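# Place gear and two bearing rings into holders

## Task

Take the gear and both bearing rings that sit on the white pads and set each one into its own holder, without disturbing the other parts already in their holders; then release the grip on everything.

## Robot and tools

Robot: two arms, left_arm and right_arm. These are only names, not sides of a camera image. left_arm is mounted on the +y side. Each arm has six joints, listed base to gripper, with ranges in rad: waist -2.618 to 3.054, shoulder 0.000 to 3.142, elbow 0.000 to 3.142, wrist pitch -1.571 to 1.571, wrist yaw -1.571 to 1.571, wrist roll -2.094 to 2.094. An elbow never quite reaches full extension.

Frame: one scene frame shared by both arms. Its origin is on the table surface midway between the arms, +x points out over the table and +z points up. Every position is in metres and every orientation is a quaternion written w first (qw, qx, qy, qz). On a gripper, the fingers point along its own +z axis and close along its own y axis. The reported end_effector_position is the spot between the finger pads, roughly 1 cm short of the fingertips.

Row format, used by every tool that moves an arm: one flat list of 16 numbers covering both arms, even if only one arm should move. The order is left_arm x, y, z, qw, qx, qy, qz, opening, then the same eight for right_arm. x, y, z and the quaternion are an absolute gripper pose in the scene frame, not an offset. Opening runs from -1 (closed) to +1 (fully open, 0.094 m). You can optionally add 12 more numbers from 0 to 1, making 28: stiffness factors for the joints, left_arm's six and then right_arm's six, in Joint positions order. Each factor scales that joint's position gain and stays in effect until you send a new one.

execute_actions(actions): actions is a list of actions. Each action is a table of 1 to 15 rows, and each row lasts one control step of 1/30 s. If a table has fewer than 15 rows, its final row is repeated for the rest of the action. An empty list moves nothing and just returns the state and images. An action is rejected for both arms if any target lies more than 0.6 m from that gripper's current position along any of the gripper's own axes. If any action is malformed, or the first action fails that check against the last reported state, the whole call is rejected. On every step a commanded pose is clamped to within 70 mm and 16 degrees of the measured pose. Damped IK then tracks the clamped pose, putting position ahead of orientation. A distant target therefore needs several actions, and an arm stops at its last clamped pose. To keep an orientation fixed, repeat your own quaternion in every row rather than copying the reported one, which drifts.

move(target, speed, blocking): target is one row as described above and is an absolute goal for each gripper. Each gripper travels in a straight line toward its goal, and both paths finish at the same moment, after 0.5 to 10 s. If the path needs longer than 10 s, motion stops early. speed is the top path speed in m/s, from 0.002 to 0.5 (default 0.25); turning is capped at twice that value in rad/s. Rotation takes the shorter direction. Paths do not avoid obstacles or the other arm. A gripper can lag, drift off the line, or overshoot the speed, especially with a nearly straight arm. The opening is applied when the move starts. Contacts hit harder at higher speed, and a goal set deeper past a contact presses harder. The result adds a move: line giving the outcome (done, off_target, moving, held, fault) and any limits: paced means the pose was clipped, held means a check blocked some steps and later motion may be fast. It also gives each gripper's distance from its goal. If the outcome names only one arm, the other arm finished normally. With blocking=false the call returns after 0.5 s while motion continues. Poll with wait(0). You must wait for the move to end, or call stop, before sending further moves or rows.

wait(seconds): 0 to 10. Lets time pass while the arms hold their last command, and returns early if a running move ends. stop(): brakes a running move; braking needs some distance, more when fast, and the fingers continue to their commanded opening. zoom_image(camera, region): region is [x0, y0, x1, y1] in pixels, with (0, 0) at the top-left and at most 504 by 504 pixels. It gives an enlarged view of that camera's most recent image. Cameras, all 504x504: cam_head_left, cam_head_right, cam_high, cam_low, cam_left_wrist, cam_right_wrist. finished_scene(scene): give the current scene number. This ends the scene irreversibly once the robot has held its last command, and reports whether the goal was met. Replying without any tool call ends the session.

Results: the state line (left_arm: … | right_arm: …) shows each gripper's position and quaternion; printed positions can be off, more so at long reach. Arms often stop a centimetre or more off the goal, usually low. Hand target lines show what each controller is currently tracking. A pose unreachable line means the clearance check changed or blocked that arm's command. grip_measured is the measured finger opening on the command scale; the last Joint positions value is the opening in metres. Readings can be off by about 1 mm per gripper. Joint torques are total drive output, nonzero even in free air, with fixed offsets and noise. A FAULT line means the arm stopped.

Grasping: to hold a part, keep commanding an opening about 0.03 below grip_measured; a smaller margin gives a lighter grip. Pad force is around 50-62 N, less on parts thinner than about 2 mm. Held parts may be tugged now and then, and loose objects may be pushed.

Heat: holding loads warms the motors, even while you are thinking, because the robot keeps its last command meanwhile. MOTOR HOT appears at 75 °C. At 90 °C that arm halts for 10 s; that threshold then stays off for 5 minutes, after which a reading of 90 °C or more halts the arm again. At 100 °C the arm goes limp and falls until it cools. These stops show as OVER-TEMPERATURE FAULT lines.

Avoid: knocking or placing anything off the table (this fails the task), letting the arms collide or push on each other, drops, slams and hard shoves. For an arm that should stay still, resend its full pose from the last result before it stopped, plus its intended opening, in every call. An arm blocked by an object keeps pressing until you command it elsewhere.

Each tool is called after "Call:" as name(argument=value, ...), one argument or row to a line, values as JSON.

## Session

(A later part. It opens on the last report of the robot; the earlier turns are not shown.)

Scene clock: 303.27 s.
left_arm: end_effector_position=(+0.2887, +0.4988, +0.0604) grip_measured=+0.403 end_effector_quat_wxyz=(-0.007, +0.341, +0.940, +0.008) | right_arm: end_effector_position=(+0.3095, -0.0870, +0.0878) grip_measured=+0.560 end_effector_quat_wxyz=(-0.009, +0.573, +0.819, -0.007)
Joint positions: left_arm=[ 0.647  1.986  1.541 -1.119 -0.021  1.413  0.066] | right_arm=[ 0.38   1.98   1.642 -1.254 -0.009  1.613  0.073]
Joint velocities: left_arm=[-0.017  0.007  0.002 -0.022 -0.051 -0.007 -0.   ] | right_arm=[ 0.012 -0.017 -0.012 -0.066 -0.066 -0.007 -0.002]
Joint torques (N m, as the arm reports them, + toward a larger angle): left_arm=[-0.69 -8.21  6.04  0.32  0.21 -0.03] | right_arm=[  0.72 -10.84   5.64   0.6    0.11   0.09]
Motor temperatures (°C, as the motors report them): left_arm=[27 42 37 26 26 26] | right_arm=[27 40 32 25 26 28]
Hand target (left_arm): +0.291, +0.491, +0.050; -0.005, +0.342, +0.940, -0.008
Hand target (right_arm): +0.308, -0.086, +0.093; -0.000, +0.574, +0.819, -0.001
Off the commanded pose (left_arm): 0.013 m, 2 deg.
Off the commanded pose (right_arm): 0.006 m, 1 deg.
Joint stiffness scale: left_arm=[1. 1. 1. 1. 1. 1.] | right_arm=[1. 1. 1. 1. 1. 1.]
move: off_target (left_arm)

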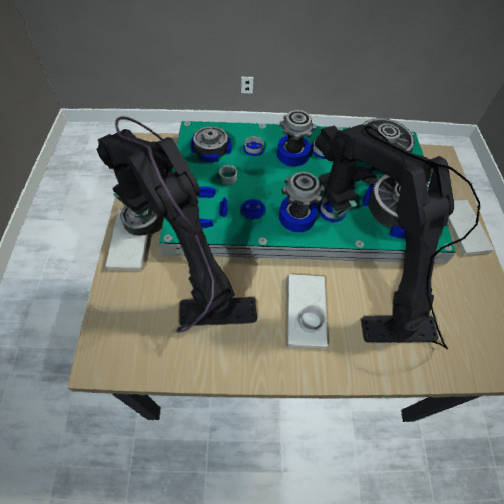

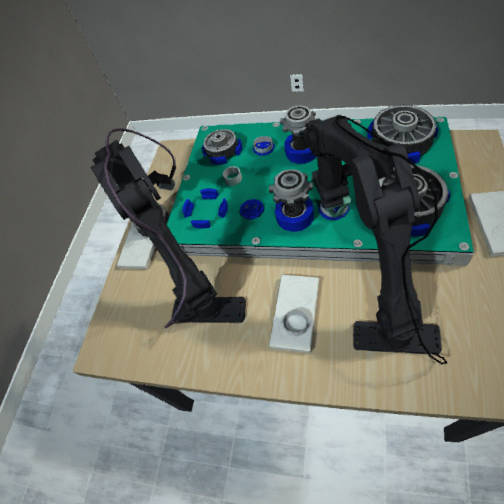

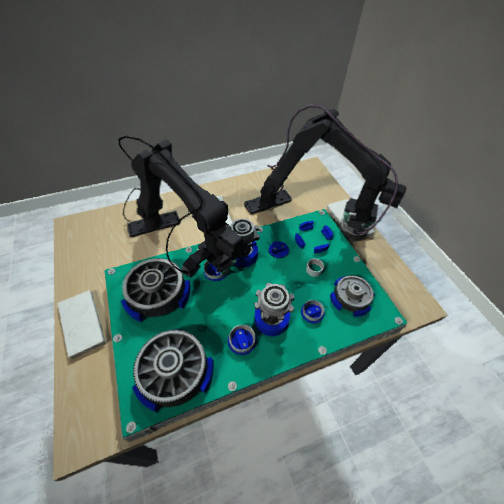

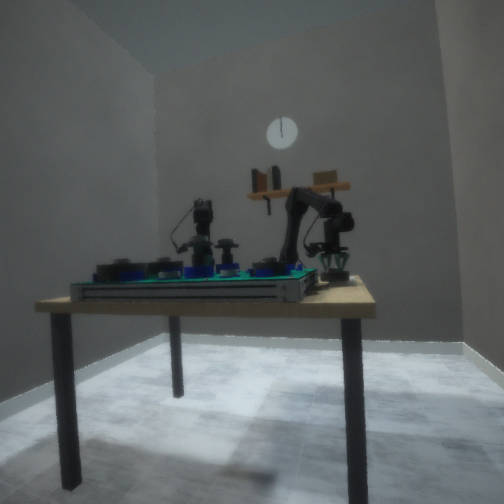

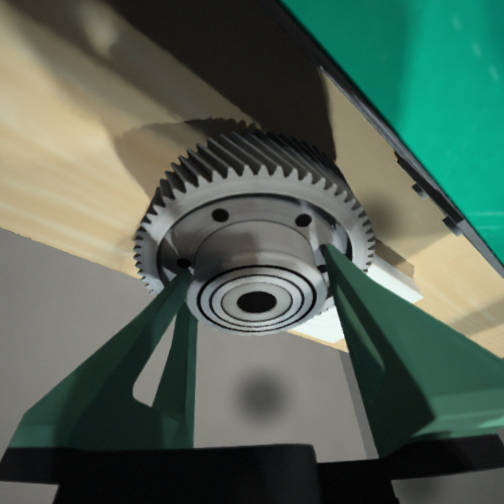

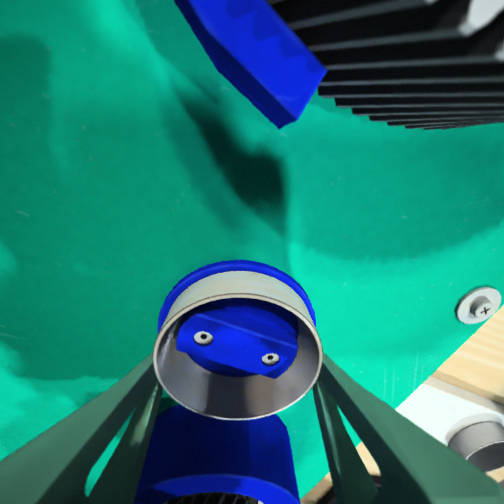

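Call:
execute_actions(
  actions=[
    [[0.2915, 0.4912, 0.050, -0.0042, 0.342, 0.940, -0.0075, 0.39, 0.3085, -0.0858, 0.0928, 0, 0.574, 0.819, 0, 0.50],[0.2918, 0.4915, 0.050, -0.0038, 0.342, 0.940, -0.0067, 0.38, 0.3085, -0.0858, 0.0924, 0, 0.574, 0.819, 0, 0.50],[0.2921, 0.4918, 0.050, -0.0033, 0.342, 0.940, -0.0059, 0.37, 0.3085, -0.0858, 0.0920, 0, 0.574, 0.819, 0, 0.50],[0.2925, 0.4921, 0.050, -0.0029, 0.342, 0.940, -0.0051, 0.36, 0.3085, -0.0858, 0.0916, 0, 0.574, 0.819, 0, 0.50],[0.2928, 0.4924, 0.050, -0.0024, 0.342, 0.940, -0.0044, 0.35, 0.3084, -0.0858, 0.0912, 0, 0.574, 0.819, 0, 0.50],[0.2928, 0.4924, 0.050, -0.0024, 0.342, 0.940, -0.0044, 0.34, 0.3084, -0.0858, 0.0908, 0, 0.574, 0.819, 0, 0.50],[0.2928, 0.4924, 0.050, -0.0024, 0.342, 0.940, -0.0044, 0.33, 0.3084, -0.0858, 0.0904, 0, 0.574, 0.819, 0, 0.50],[0.2928, 0.4924, 0.050, -0.0024, 0.342, 0.940, -0.0044, 0.32, 0.3084, -0.0858, 0.0900, 0, 0.574, 0.819, 0, 0.50],[0.2928, 0.4924, 0.050, -0.0024, 0.342, 0.940, -0.0044, 0.31, 0.3083, -0.0859, 0.0896, 0, 0.574, 0.819, 0, 0.50],[0.2928, 0.4924, 0.050, -0.0024, 0.342, 0.940, -0.0044, 0.30, 0.3083, -0.0859, 0.0892, 0, 0.574, 0.819, 0, 0.50],[0.2928, 0.4924, 0.050, -0.0024, 0.342, 0.940, -0.0044, 0.29, 0.3083, -0.0859, 0.0892, 0, 0.574, 0.819, 0, 0.50],[0.2928, 0.4924, 0.050, -0.0024, 0.342, 0.940, -0.0044, 0.28, 0.3083, -0.0859, 0.0892, 0, 0.574, 0.819, 0, 0.50],[0.2928, 0.4924, 0.050, -0.0024, 0.342, 0.940, -0.0044, 0.27, 0.3083, -0.0859, 0.0892, 0, 0.574, 0.819, 0, 0.50],[0.2928, 0.4924, 0.050, -0.0024, 0.342, 0.940, -0.0044, 0.26, 0.3083, -0.0859, 0.0892, 0, 0.574, 0.819, 0, 0.50],[0.2928, 0.4924, 0.050, -0.0024, 0.342, 0.940, -0.0044, 0.25, 0.3083, -0.0859, 0.0892, 0, 0.574, 0.819, 0, 0.50]],
    [[0.2928, 0.4924, 0.050, -0.0024, 0.342, 0.940, -0.0044, 0.24, 0.3083, -0.0859, 0.0892, 0, 0.574, 0.819, 0, 0.50],[0.2928, 0.4924, 0.050, -0.0024, 0.342, 0.940, -0.0044, 0.23, 0.3083, -0.0859, 0.0892, 0, 0.574, 0.819, 0, 0.50],[0.2928, 0.4924, 0.050, -0.0024, 0.342, 0.940, -0.0044, 0.22, 0.3083, -0.0859, 0.0892, 0, 0.574, 0.819, 0, 0.50],[0.2928, 0.4924, 0.050, -0.0024, 0.342, 0.940, -0.0044, 0.20, 0.3083, -0.0859, 0.0892, 0, 0.574, 0.819, 0, 0.50],[0.2928, 0.4924, 0.050, -0.0024, 0.342, 0.940, -0.0044, 0.18, 0.3083, -0.0859, 0.0892, 0, 0.574, 0.819, 0, 0.50],[0.2928, 0.4924, 0.050, -0.0024, 0.342, 0.940, -0.0044, 0.15, 0.3083, -0.0859, 0.0892, 0, 0.574, 0.819, 0, 0.50],[0.2928, 0.4924, 0.050, -0.0024, 0.342, 0.940, -0.0044, 0.12, 0.3083, -0.0859, 0.0892, 0, 0.574, 0.819, 0, 0.50],[0.2928, 0.4924, 0.050, -0.0024, 0.342, 0.940, -0.0044, 0.10, 0.3083, -0.0859, 0.0892, 0, 0.574, 0.819, 0, 0.50]],
  ],
)

Scene clock: 335.50 s.
left_arm: end_effector_position=(+0.2895, +0.4992, +0.0599) grip_measured=+0.223 end_effector_quat_wxyz=(-0.006, +0.340, +0.940, +0.009) | right_arm: end_effector_position=(+0.3094, -0.0869, +0.0872) grip_measured=+0.560 end_effector_quat_wxyz=(-0.008, +0.574, +0.819, -0.004)
Joint positions: left_arm=[ 0.647  1.986  1.539 -1.113 -0.02   1.412  0.057] | right_arm=[ 0.38   1.974  1.632 -1.244 -0.009  1.614  0.073]
Joint velocities: left_arm=[-0.012  0.022 -0.002 -0.037  0.007 -0.022  0.   ] | right_arm=[-0.002 -0.012  0.002  0.051  0.037  0.022  0.001]
Joint torques (N m, as the arm reports them, + toward a larger angle): left_arm=[-0.63 -8.14  6.18  0.39  0.18 -0.05] | right_arm=[  0.69 -10.39   5.35   0.65   0.11   0.08]
Motor temperatures (°C, as the motors report them): left_arm=[27 42 36 26 26 26] | right_arm=[27 41 31 25 26 28]
Hand target (left_arm): +0.293, +0.492, +0.050; -0.003, +0.342, +0.940, -0.004
Hand target (right_arm): +0.308, -0.086, +0.089; -0.000, +0.574, +0.819, -0.000
Off the commanded pose (left_arm): 0.012 m, 2 deg.
Off the commanded pose (right_arm): 0.002 m, 1 deg.
Joint stiffness scale: left_arm=[1. 1. 1. 1. 1. 1.] | right_arm=[1. 1. 1. 1. 1. 1.]

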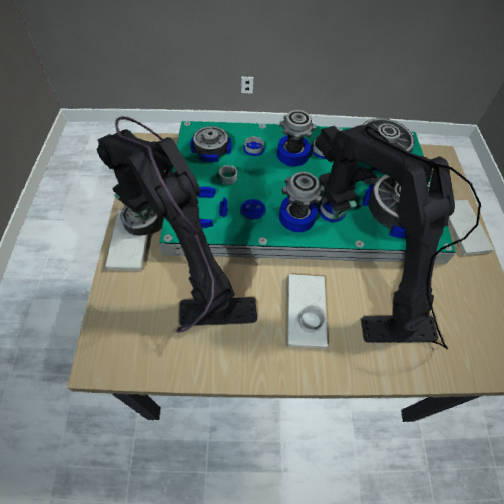

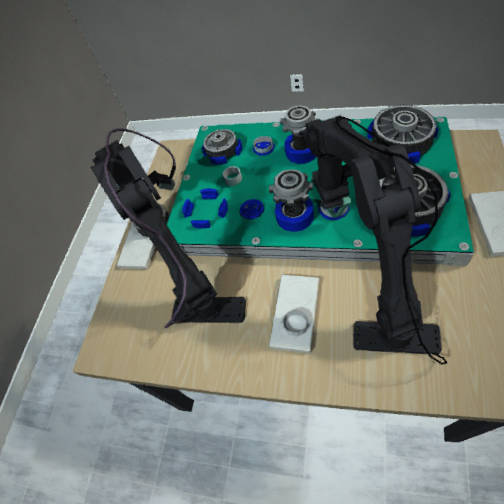

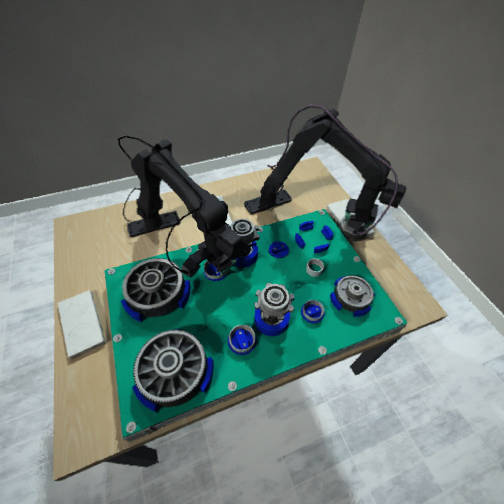

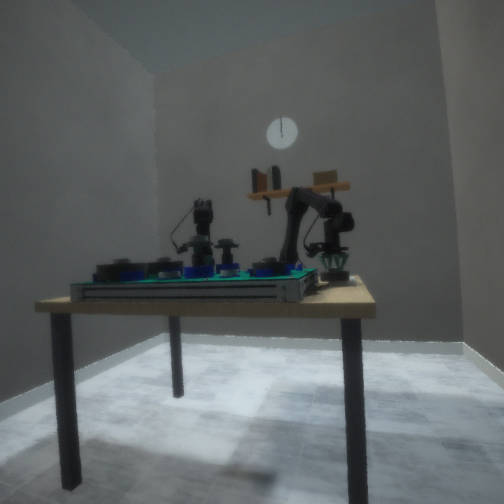

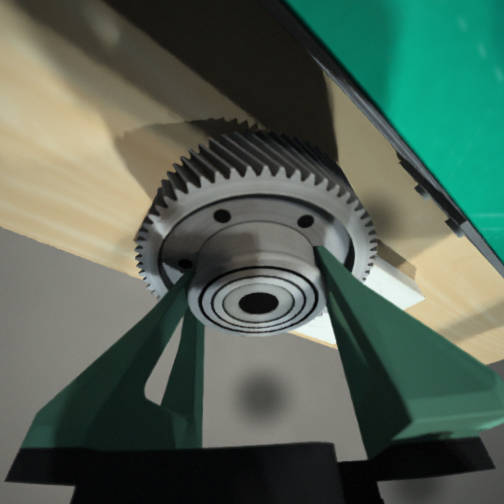

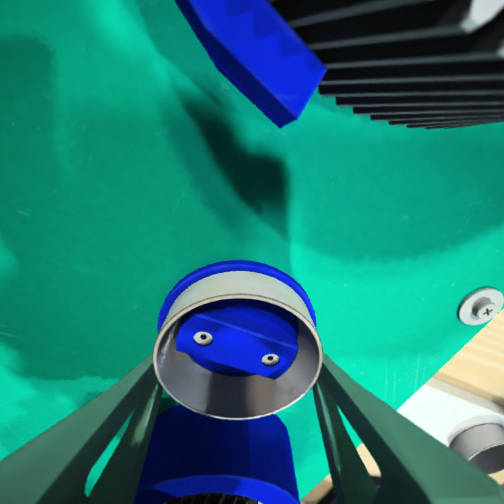

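Call:
execute_actions(
  actions=[],
)

Scene clock: 343.70 s.
left_arm: end_effector_position=(+0.2895, +0.4992, +0.0599) grip_measured=+0.223 end_effector_quat_wxyz=(-0.006, +0.340, +0.940, +0.009) | right_arm: end_effector_position=(+0.3094, -0.0869, +0.0872) grip_measured=+0.560 end_effector_quat_wxyz=(-0.008, +0.574, +0.819, -0.004)
Joint positions: left_arm=[ 0.647  1.986  1.539 -1.113 -0.02   1.412  0.057] | right_arm=[ 0.38   1.974  1.632 -1.244 -0.009  1.614  0.073]
Joint velocities: left_arm=[-0.007  0.007 -0.007 -0.022 -0.022  0.007  0.   ] | right_arm=[-0.007  0.007 -0.002 -0.022 -0.125  0.051  0.001]
Joint torques (N m, as the arm reports them, + toward a larger angle): left_arm=[-0.48 -8.15  6.28  0.4   0.22 -0.04] | right_arm=[  0.68 -10.4    5.36   0.65   0.11   0.08]
Motor temperatures (°C, as the motors report them): left_arm=[27 42 36 26 26 26] | right_arm=[27 41 31 25 26 28]
Hand target (left_arm): +0.293, +0.492, +0.050; -0.003, +0.342, +0.940, -0.004
Hand target (right_arm): +0.308, -0.086, +0.089; -0.000, +0.574, +0.819, -0.000
Off the commanded pose (left_arm): 0.012 m, 2 deg.
Off the commanded pose (right_arm): 0.002 m, 1 deg.
Joint stiffness scale: left_arm=[1. 1. 1. 1. 1. 1.] | right_arm=[1. 1. 1. 1. 1. 1.]

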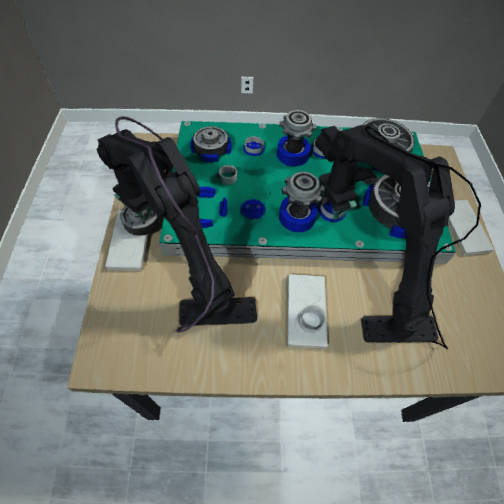

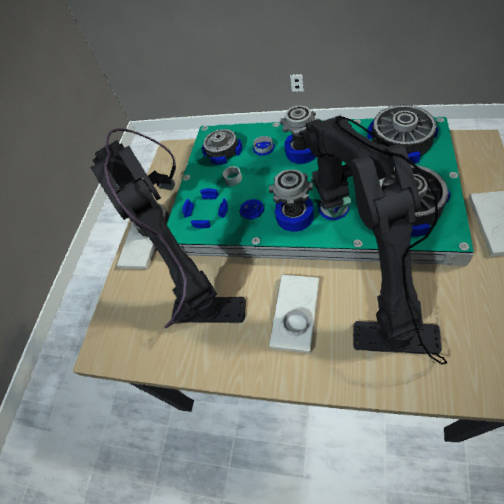

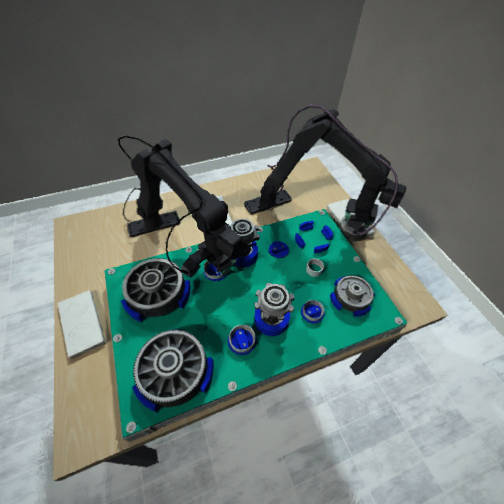

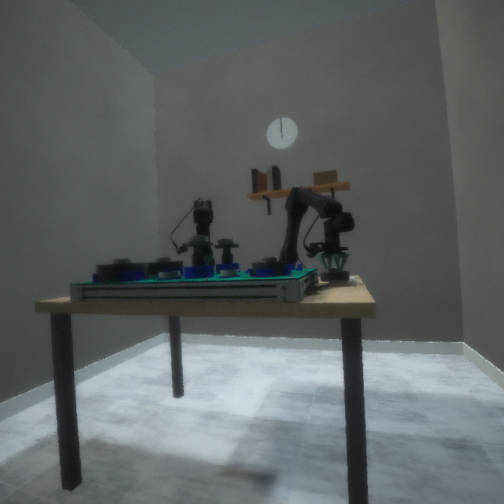

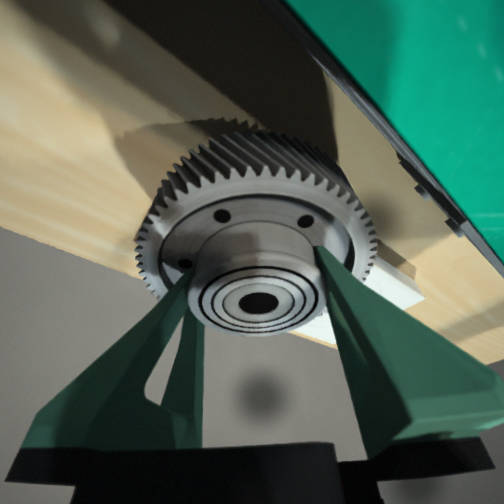

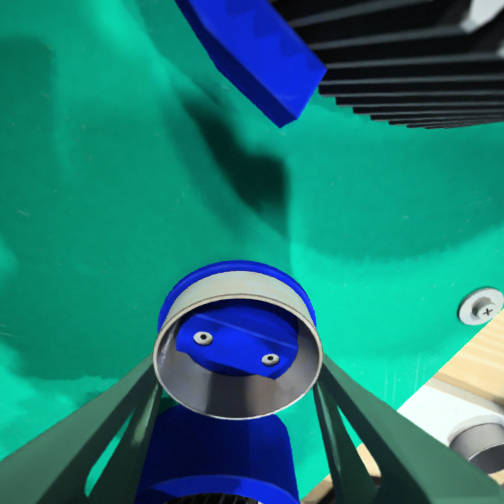

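Call:
move(
  target=[0.296, 0.505, 0.195, -0.0024, 0.342, 0.940, -0.0044, 0.10, 0.3085, -0.0861, 0.0900, 0, 0.574, 0.819, 0, 0.85],
  speed=0.08,
)

Scene clock: 349.23 s.
left_arm: end_effector_position=(+0.2979, +0.5057, +0.1308) grip_measured=+0.223 end_effector_quat_wxyz=(-0.021, +0.343, +0.939, -0.021) | right_arm: end_effector_position=(+0.3093, -0.0868, +0.0872) grip_measured=+0.848 end_effector_quat_wxyz=(-0.008, +0.574, +0.819, -0.004)
Joint positions: left_arm=[ 0.647  2.086  1.968 -1.508 -0.016  1.417  0.057] | right_arm=[ 0.38   1.974  1.632 -1.244 -0.009  1.614  0.087]
Joint velocities: left_arm=[ 0.007  0.002  0.002  0.007  0.007 -0.022  0.   ] | right_arm=[ 0.002 -0.002 -0.002  0.007  0.081 -0.037  0.001]
Joint torques (N m, as the arm reports them, + toward a larger angle): left_arm=[  0.69 -19.01  14.35  -0.35   0.14   0.11] | right_arm=[  0.63 -10.39   5.59   0.63   0.11   0.07]
Motor temperatures (°C, as the motors report them): left_arm=[27 43 37 26 26 26] | right_arm=[27 41 31 25 26 28]
Hand target (left_arm): +0.293, +0.503, +0.190; +0.016, +0.342, +0.939, +0.032
Hand target (right_arm): +0.308, -0.086, +0.090; -0.000, +0.574, +0.819, -0.000
Off the commanded pose (left_arm): 0.064 m, 3 deg.
Off the commanded pose (right_arm): 0.003 m, 1 deg.
Joint stiffness scale: left_arm=[1. 1. 1. 1. 1. 1.] | right_arm=[1. 1. 1. 1. 1. 1.]
joint sent to its limit (left arm) — the command would take joint 4 (wrist pitch) past its lower limit, so that joint was sent only as far as its limit.
move: off_target (left_arm)

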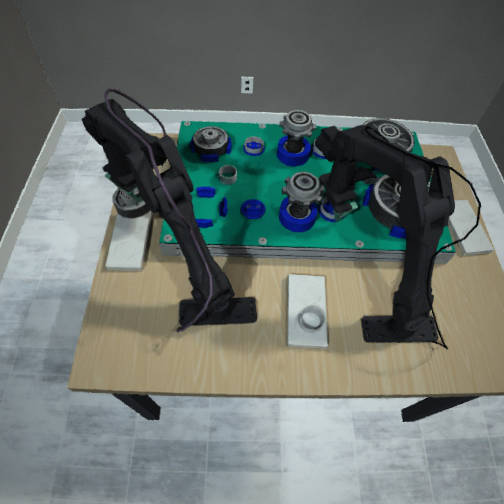

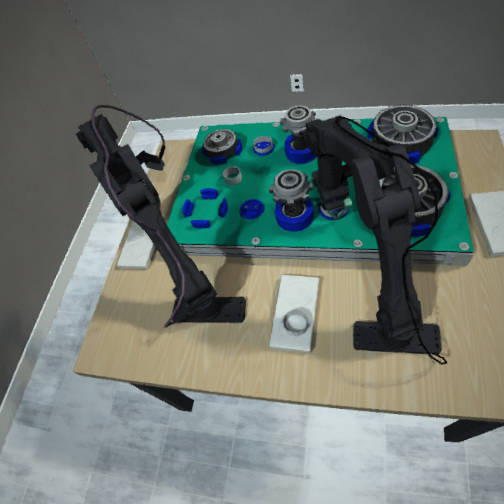

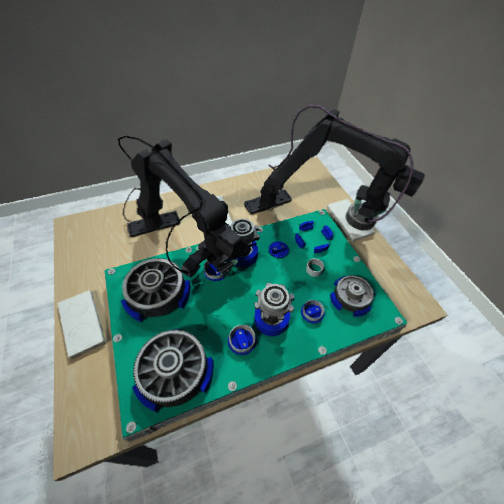

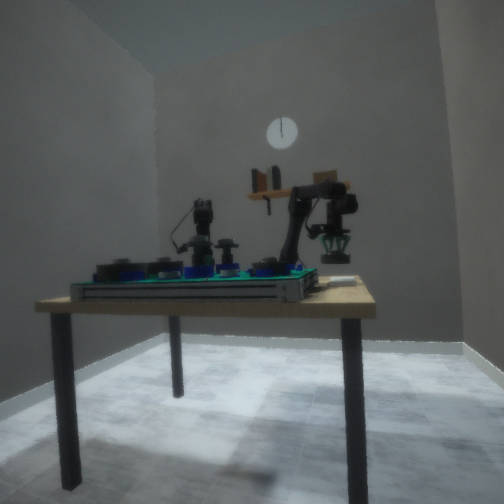

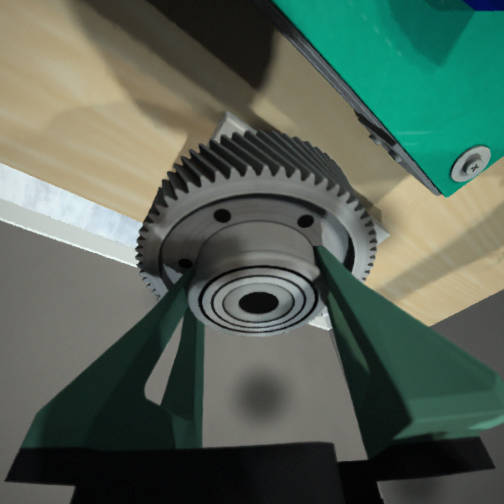

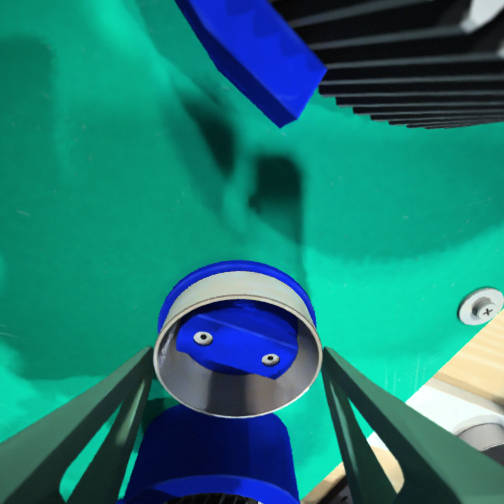

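Call:
move(
  target=[0.298, 0.435, 0.21, 0.02, 0.342, 0.939, 0.02, 0.10, 0.3090, -0.0865, 0.15, 0, 0.574, 0.819, 0, 0.85],
  speed=0.08,
)

Scene clock: 362.07 s.
left_arm: end_effector_position=(+0.3024, +0.4417, +0.1678) grip_measured=+0.223 end_effector_quat_wxyz=(-0.004, +0.342, +0.940, -0.004) | right_arm: end_effector_position=(+0.3113, -0.0860, +0.1401) grip_measured=+0.848 end_effector_quat_wxyz=(-0.006, +0.574, +0.819, -0.000)
Joint positions: left_arm=[ 0.508  1.905  1.857 -1.535 -0.002  1.278  0.057] | right_arm=[ 0.38   1.974  1.842 -1.445 -0.009  1.614  0.087]
Joint velocities: left_arm=[-0.002 -0.002  0.002 -0.051 -0.051  0.022 -0.   ] | right_arm=[-0.007  0.002 -0.007 -0.007  0.007 -0.007 -0.   ]
Joint torques (N m, as the arm reports them, + toward a larger angle): left_arm=[ -0.34 -15.78  10.95  -0.01   0.1   -0.03] | right_arm=[ 0.5  -9.89  8.38  0.34  0.11  0.06]
Motor temperatures (°C, as the motors report them): left_arm=[27 55 40 26 26 26] | right_arm=[27 41 32 25 26 28]
Hand target (left_arm): +0.298, +0.434, +0.208; +0.030, +0.341, +0.939, +0.033
Hand target (right_arm): +0.309, -0.086, +0.150; +0.000, +0.574, +0.819, +0.000
Off the commanded pose (left_arm): 0.043 m, 4 deg.
Off the commanded pose (right_arm): 0.010 m, 1 deg.
Joint stiffness scale: left_arm=[1. 1. 1. 1. 1. 1.] | right_arm=[1. 1. 1. 1. 1. 1.]
joint sent to its limit (left arm) — the command would take joint 4 (wrist pitch) past its lower limit, so that joint was sent only as far as its limit.
move: off_target (left_arm)

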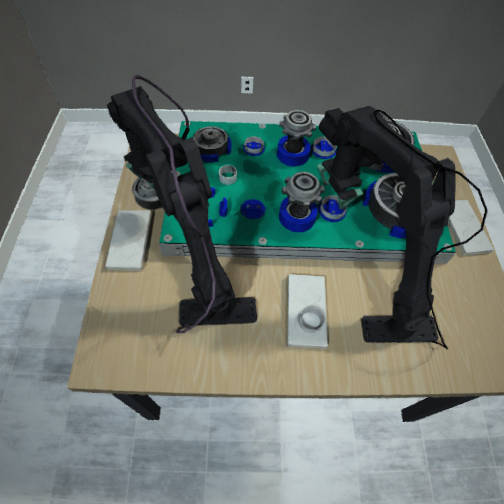

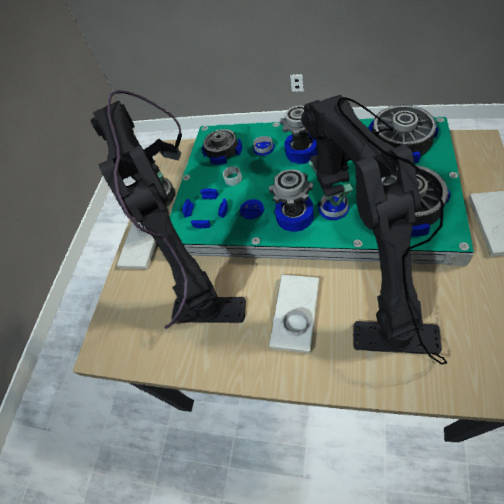

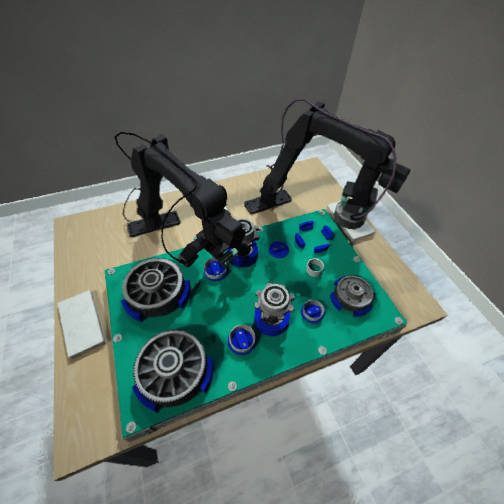

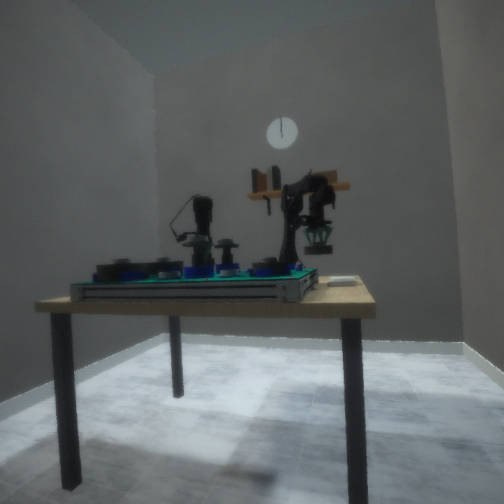

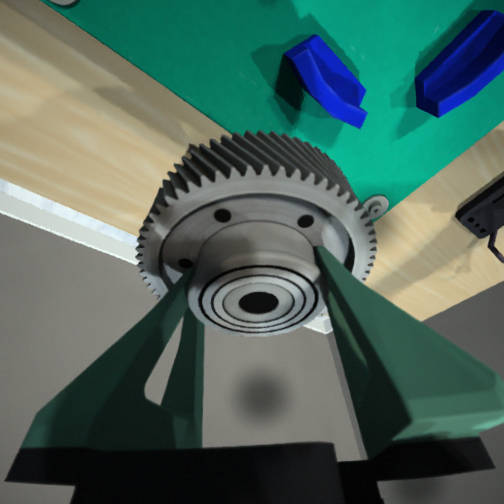

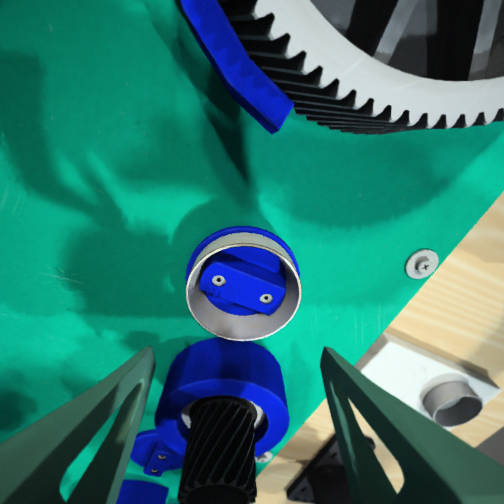

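Call:
move(
  target=[0.300, 0.298, 0.175, 0.030, 0.342, 0.939, 0.016, 0.10, 0.20, -0.17, 0.16, 0, 0.574, 0.819, 0, 0.85],
  speed=0.1,
)

Scene clock: 366.40 s.
left_arm: end_effector_position=(+0.3020, +0.2975, +0.1398) grip_measured=+0.223 end_effector_quat_wxyz=(-0.014, +0.345, +0.939, -0.009) | right_arm: end_effector_position=(+0.2061, -0.1621, +0.1602) grip_measured=+0.848 end_effector_quat_wxyz=(+0.003, +0.574, +0.818, +0.011)
Joint positions: left_arm=[ 0.092  1.697  1.487 -1.395  0.001  0.867  0.057] | right_arm=[ 0.258  1.465  1.334 -1.418 -0.009  1.495  0.087]
Joint velocities: left_arm=[-0.002 -0.002 -0.007  0.007  0.095  0.007 -0.   ] | right_arm=[-0.007 -0.002 -0.012  0.007 -0.007 -0.081  0.   ]
Joint torques (N m, as the arm reports them, + toward a larger angle): left_arm=[ -0.11 -13.71  11.28  -0.03   0.04  -0.05] | right_arm=[-0.67 -6.02  5.32  0.46  0.08 -0.1 ]
Motor temperatures (°C, as the motors report them): left_arm=[27 54 40 26 26 26] | right_arm=[27 40 32 25 26 28]
Hand target (left_arm): +0.302, +0.296, +0.174; +0.033, +0.342, +0.939, +0.016
Hand target (right_arm): +0.199, -0.167, +0.159; -0.001, +0.574, +0.819, +0.001
Off the commanded pose (left_arm): 0.035 m, 6 deg.
Off the commanded pose (right_arm): 0.010 m, 1 deg.
Joint stiffness scale: left_arm=[1. 1. 1. 1. 1. 1.] | right_arm=[1. 1. 1. 1. 1. 1.]
move: off_target (left_arm)

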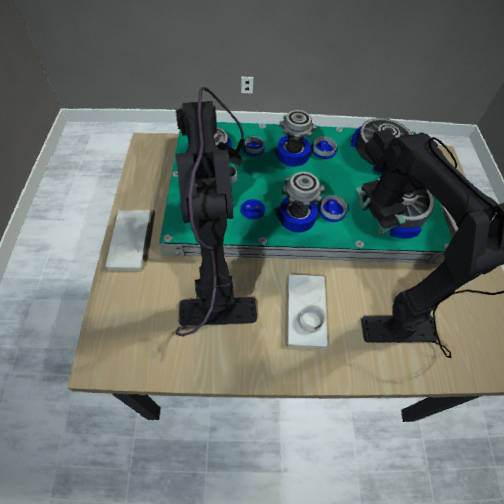

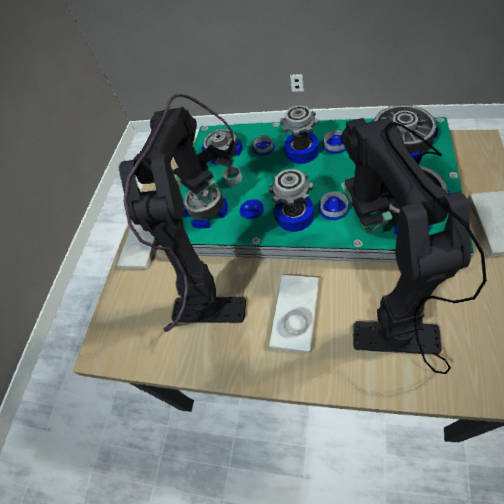

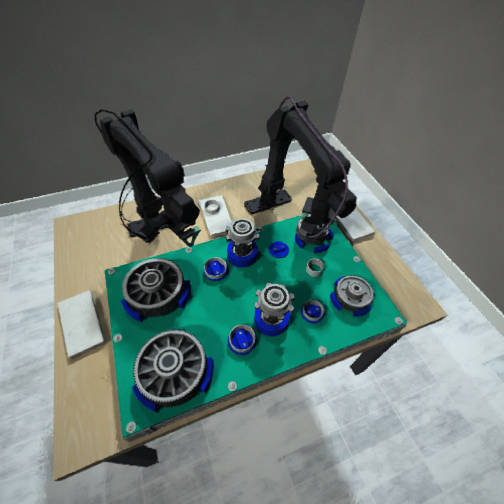

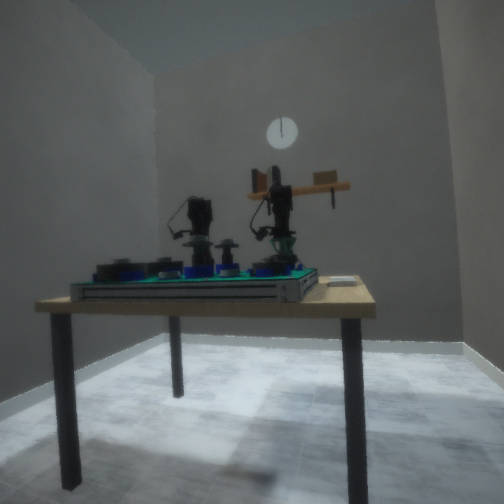

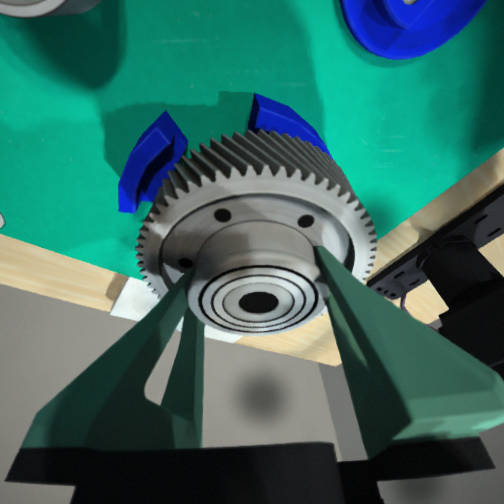

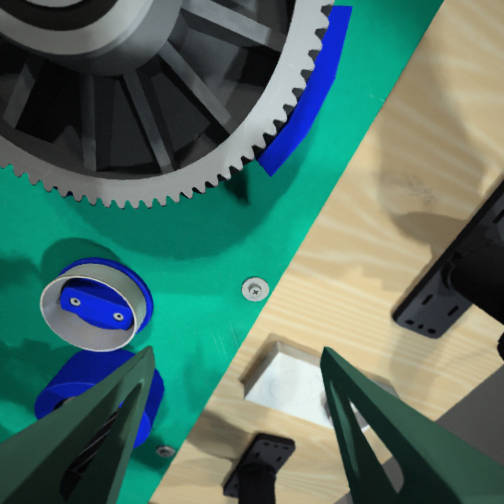

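Call:
move(
  target=[0.303, 0.307, 0.163, 0.050, 0.342, 0.938, 0.028, 0.10, 0.20, -0.17, 0.16, 0, 0.574, 0.819, 0, 0.85],
  speed=0.04,
)

Call:
zoom_image(
  camera="cam_left_wrist",
  region=[80, 60, 400, 300],
)

Scene clock: 372.10 s.
left_arm: end_effector_position=(+0.2964, +0.3032, +0.1295) grip_measured=+0.220 end_effector_quat_wxyz=(-0.003, +0.343, +0.939, -0.001) | right_arm: end_effector_position=(+0.2066, -0.1641, +0.1602) grip_measured=+0.848 end_effector_quat_wxyz=(+0.003, +0.574, +0.819, +0.011)
Joint positions: left_arm=[ 0.113  1.654  1.399 -1.323 -0.001  0.883  0.057] | right_arm=[ 0.25   1.465  1.334 -1.418 -0.009  1.486  0.087]
Joint velocities: left_arm=[-0.002 -0.007 -0.022  0.022 -0.007 -0.066  0.   ] | right_arm=[-0.007  0.007 -0.002 -0.022 -0.125 -0.007  0.001]
Joint torques (N m, as the arm reports them, + toward a larger angle): left_arm=[  0.79 -13.12  10.98   0.26   0.03   0.13] | right_arm=[-0.76 -5.77  6.    0.41  0.1  -0.09]
Motor temperatures (°C, as the motors report them): left_arm=[27 53 40 26 26 26] | right_arm=[27 39 32 25 26 28]
Hand target (left_arm): +0.301, +0.307, +0.163; +0.049, +0.341, +0.938, +0.029
Hand target (right_arm): +0.200, -0.170, +0.160; -0.000, +0.574, +0.819, +0.000
Off the commanded pose (left_arm): 0.034 m, 7 deg.
Off the commanded pose (right_arm): 0.009 m, 1 deg.
Joint stiffness scale: left_arm=[1. 1. 1. 1. 1. 1.] | right_arm=[1. 1. 1. 1. 1. 1.]
move: off_target (left_arm)

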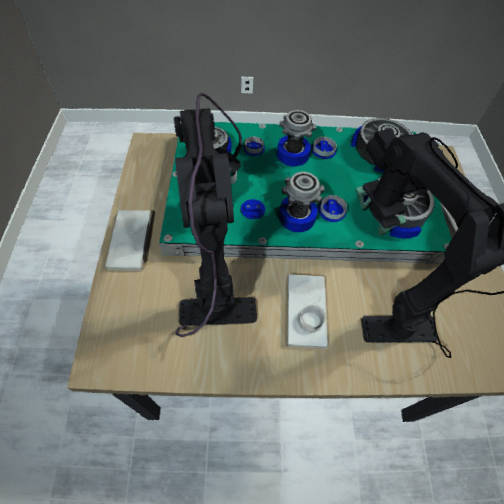

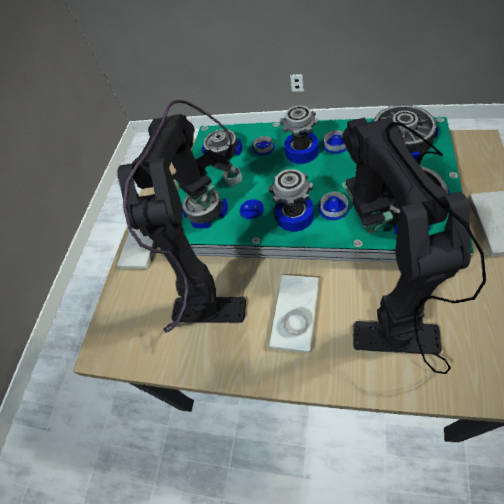

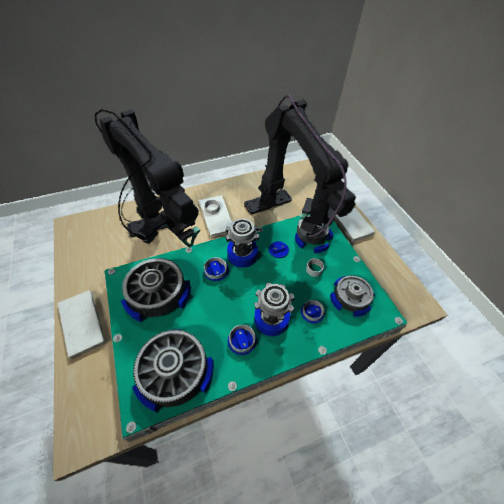

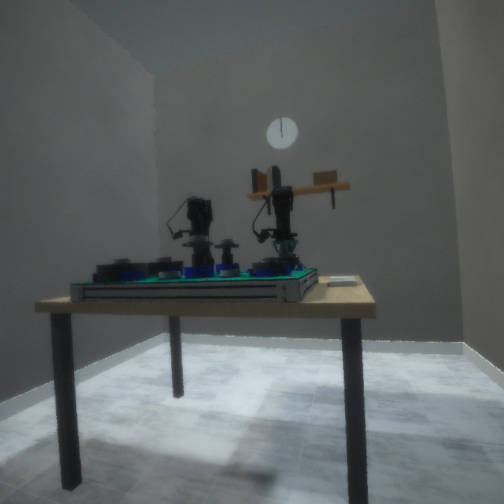

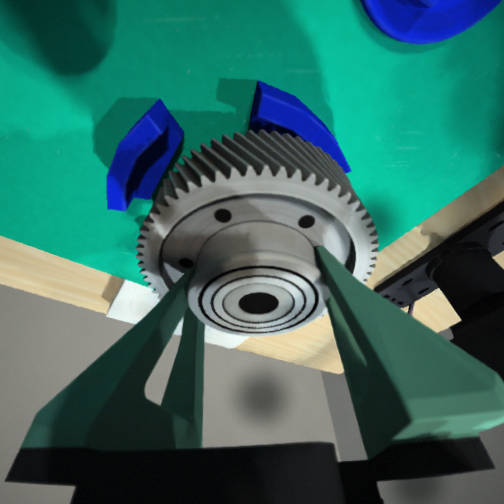

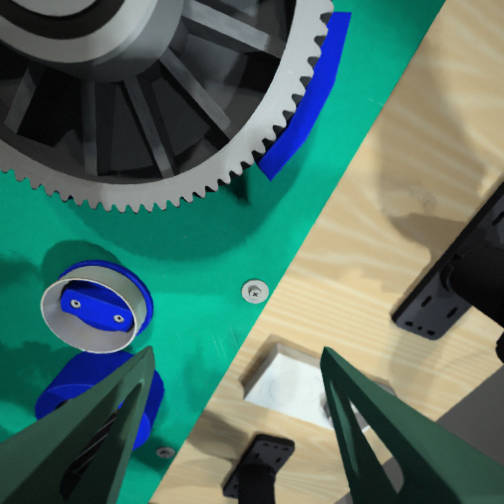

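Region (80, 60, 400, 300) of cam_left_wrist's 504x504 image, scaled by 1.575, with more detail than that image has; it fills the top 378 rows of this view, and the rest is white.

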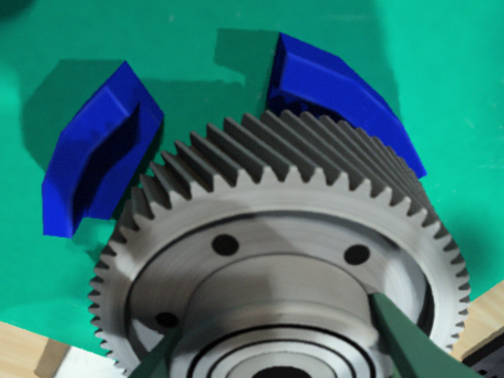

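Call:
move(
  target=[0.3095, 0.308, 0.164, 0.050, 0.342, 0.938, 0.028, 0.10, 0.20, -0.17, 0.16, 0, 0.574, 0.819, 0, 0.85],
  speed=0.03,
)

Call:
zoom_image(
  camera="cam_left_wrist",
  region=[80, 60, 400, 300],
)

Scene clock: 378.77 s.
left_arm: end_effector_position=(+0.2964, +0.3032, +0.1290) grip_measured=+0.220 end_effector_quat_wxyz=(-0.004, +0.343, +0.939, -0.002) | right_arm: end_effector_position=(+0.2066, -0.1641, +0.1602) grip_measured=+0.848 end_effector_quat_wxyz=(+0.003, +0.574, +0.819, +0.011)
Joint positions: left_arm=[ 0.113  1.657  1.4   -1.324 -0.001  0.884  0.057] | right_arm=[ 0.25   1.465  1.334 -1.418 -0.009  1.485  0.087]
Joint velocities: left_arm=[-0.007  0.002 -0.007  0.007 -0.022  0.007 -0.001] | right_arm=[ 0.012 -0.002 -0.017  0.051 -0.051 -0.022 -0.   ]
Joint torques (N m, as the arm reports them, + toward a larger angle): left_arm=[  0.7  -11.62  13.74   0.21   0.04   0.13] | right_arm=[-0.77 -5.74  6.02  0.41  0.1  -0.1 ]
Motor temperatures (°C, as the motors report them): left_arm=[27 51 40 26 26 26] | right_arm=[27 38 32 25 26 28]
Hand target (left_arm): +0.307, +0.308, +0.164; +0.049, +0.341, +0.938, +0.029
Hand target (right_arm): +0.200, -0.170, +0.160; -0.000, +0.574, +0.819, +0.000
Off the commanded pose (left_arm): 0.038 m, 7 deg.
Off the commanded pose (right_arm): 0.009 m, 1 deg.
Joint stiffness scale: left_arm=[1. 1. 1. 1. 1. 1.] | right_arm=[1. 1. 1. 1. 1. 1.]
move: off_target (left_arm)

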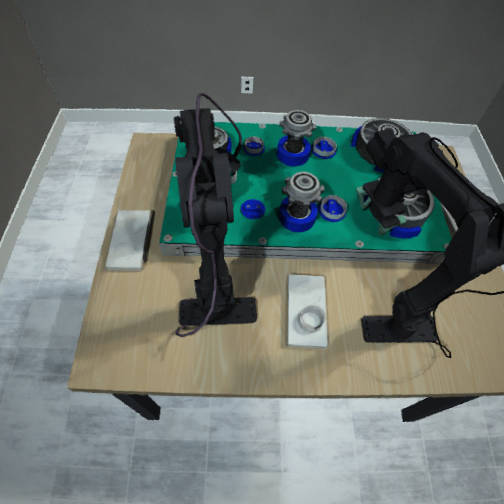

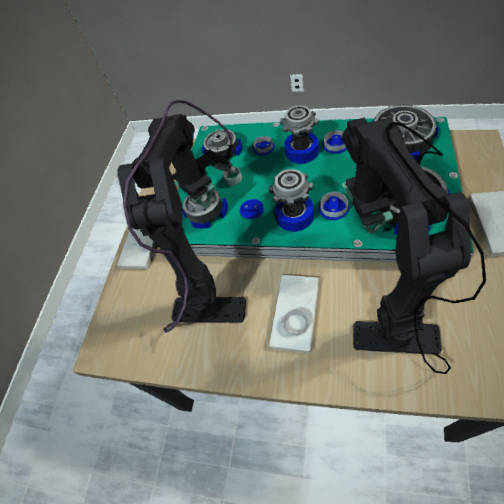

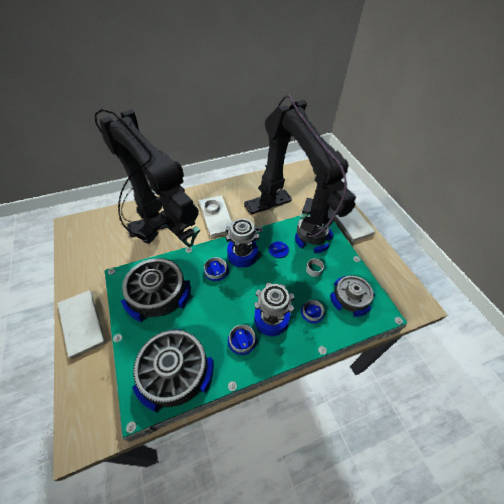

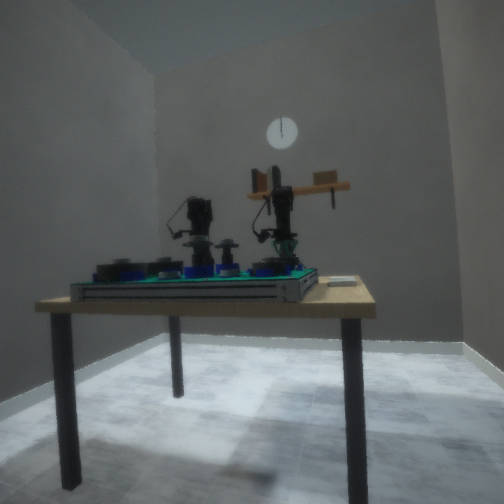

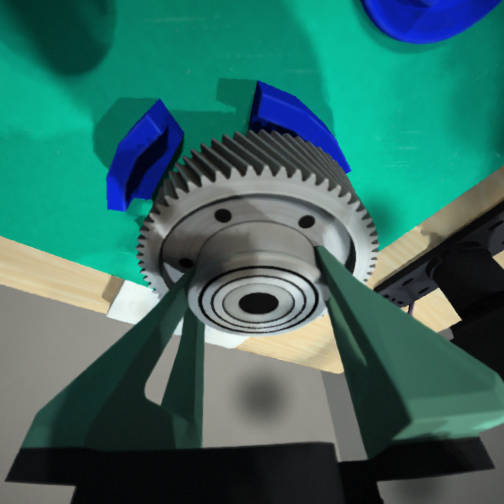

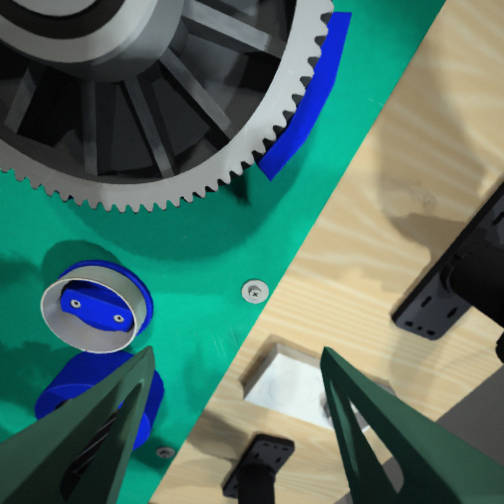

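Region (80, 60, 400, 300) of cam_left_wrist's 504x504 image, scaled by 1.575, with more detail than that image has; it fills the top 378 rows of this view, and the rest is white.

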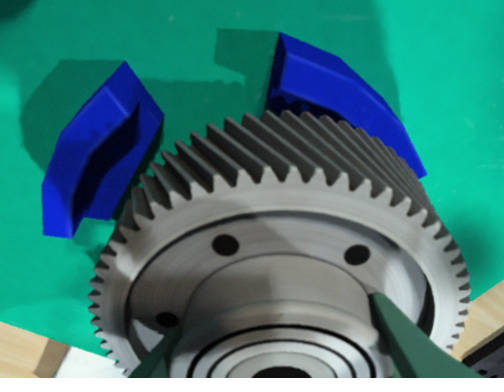

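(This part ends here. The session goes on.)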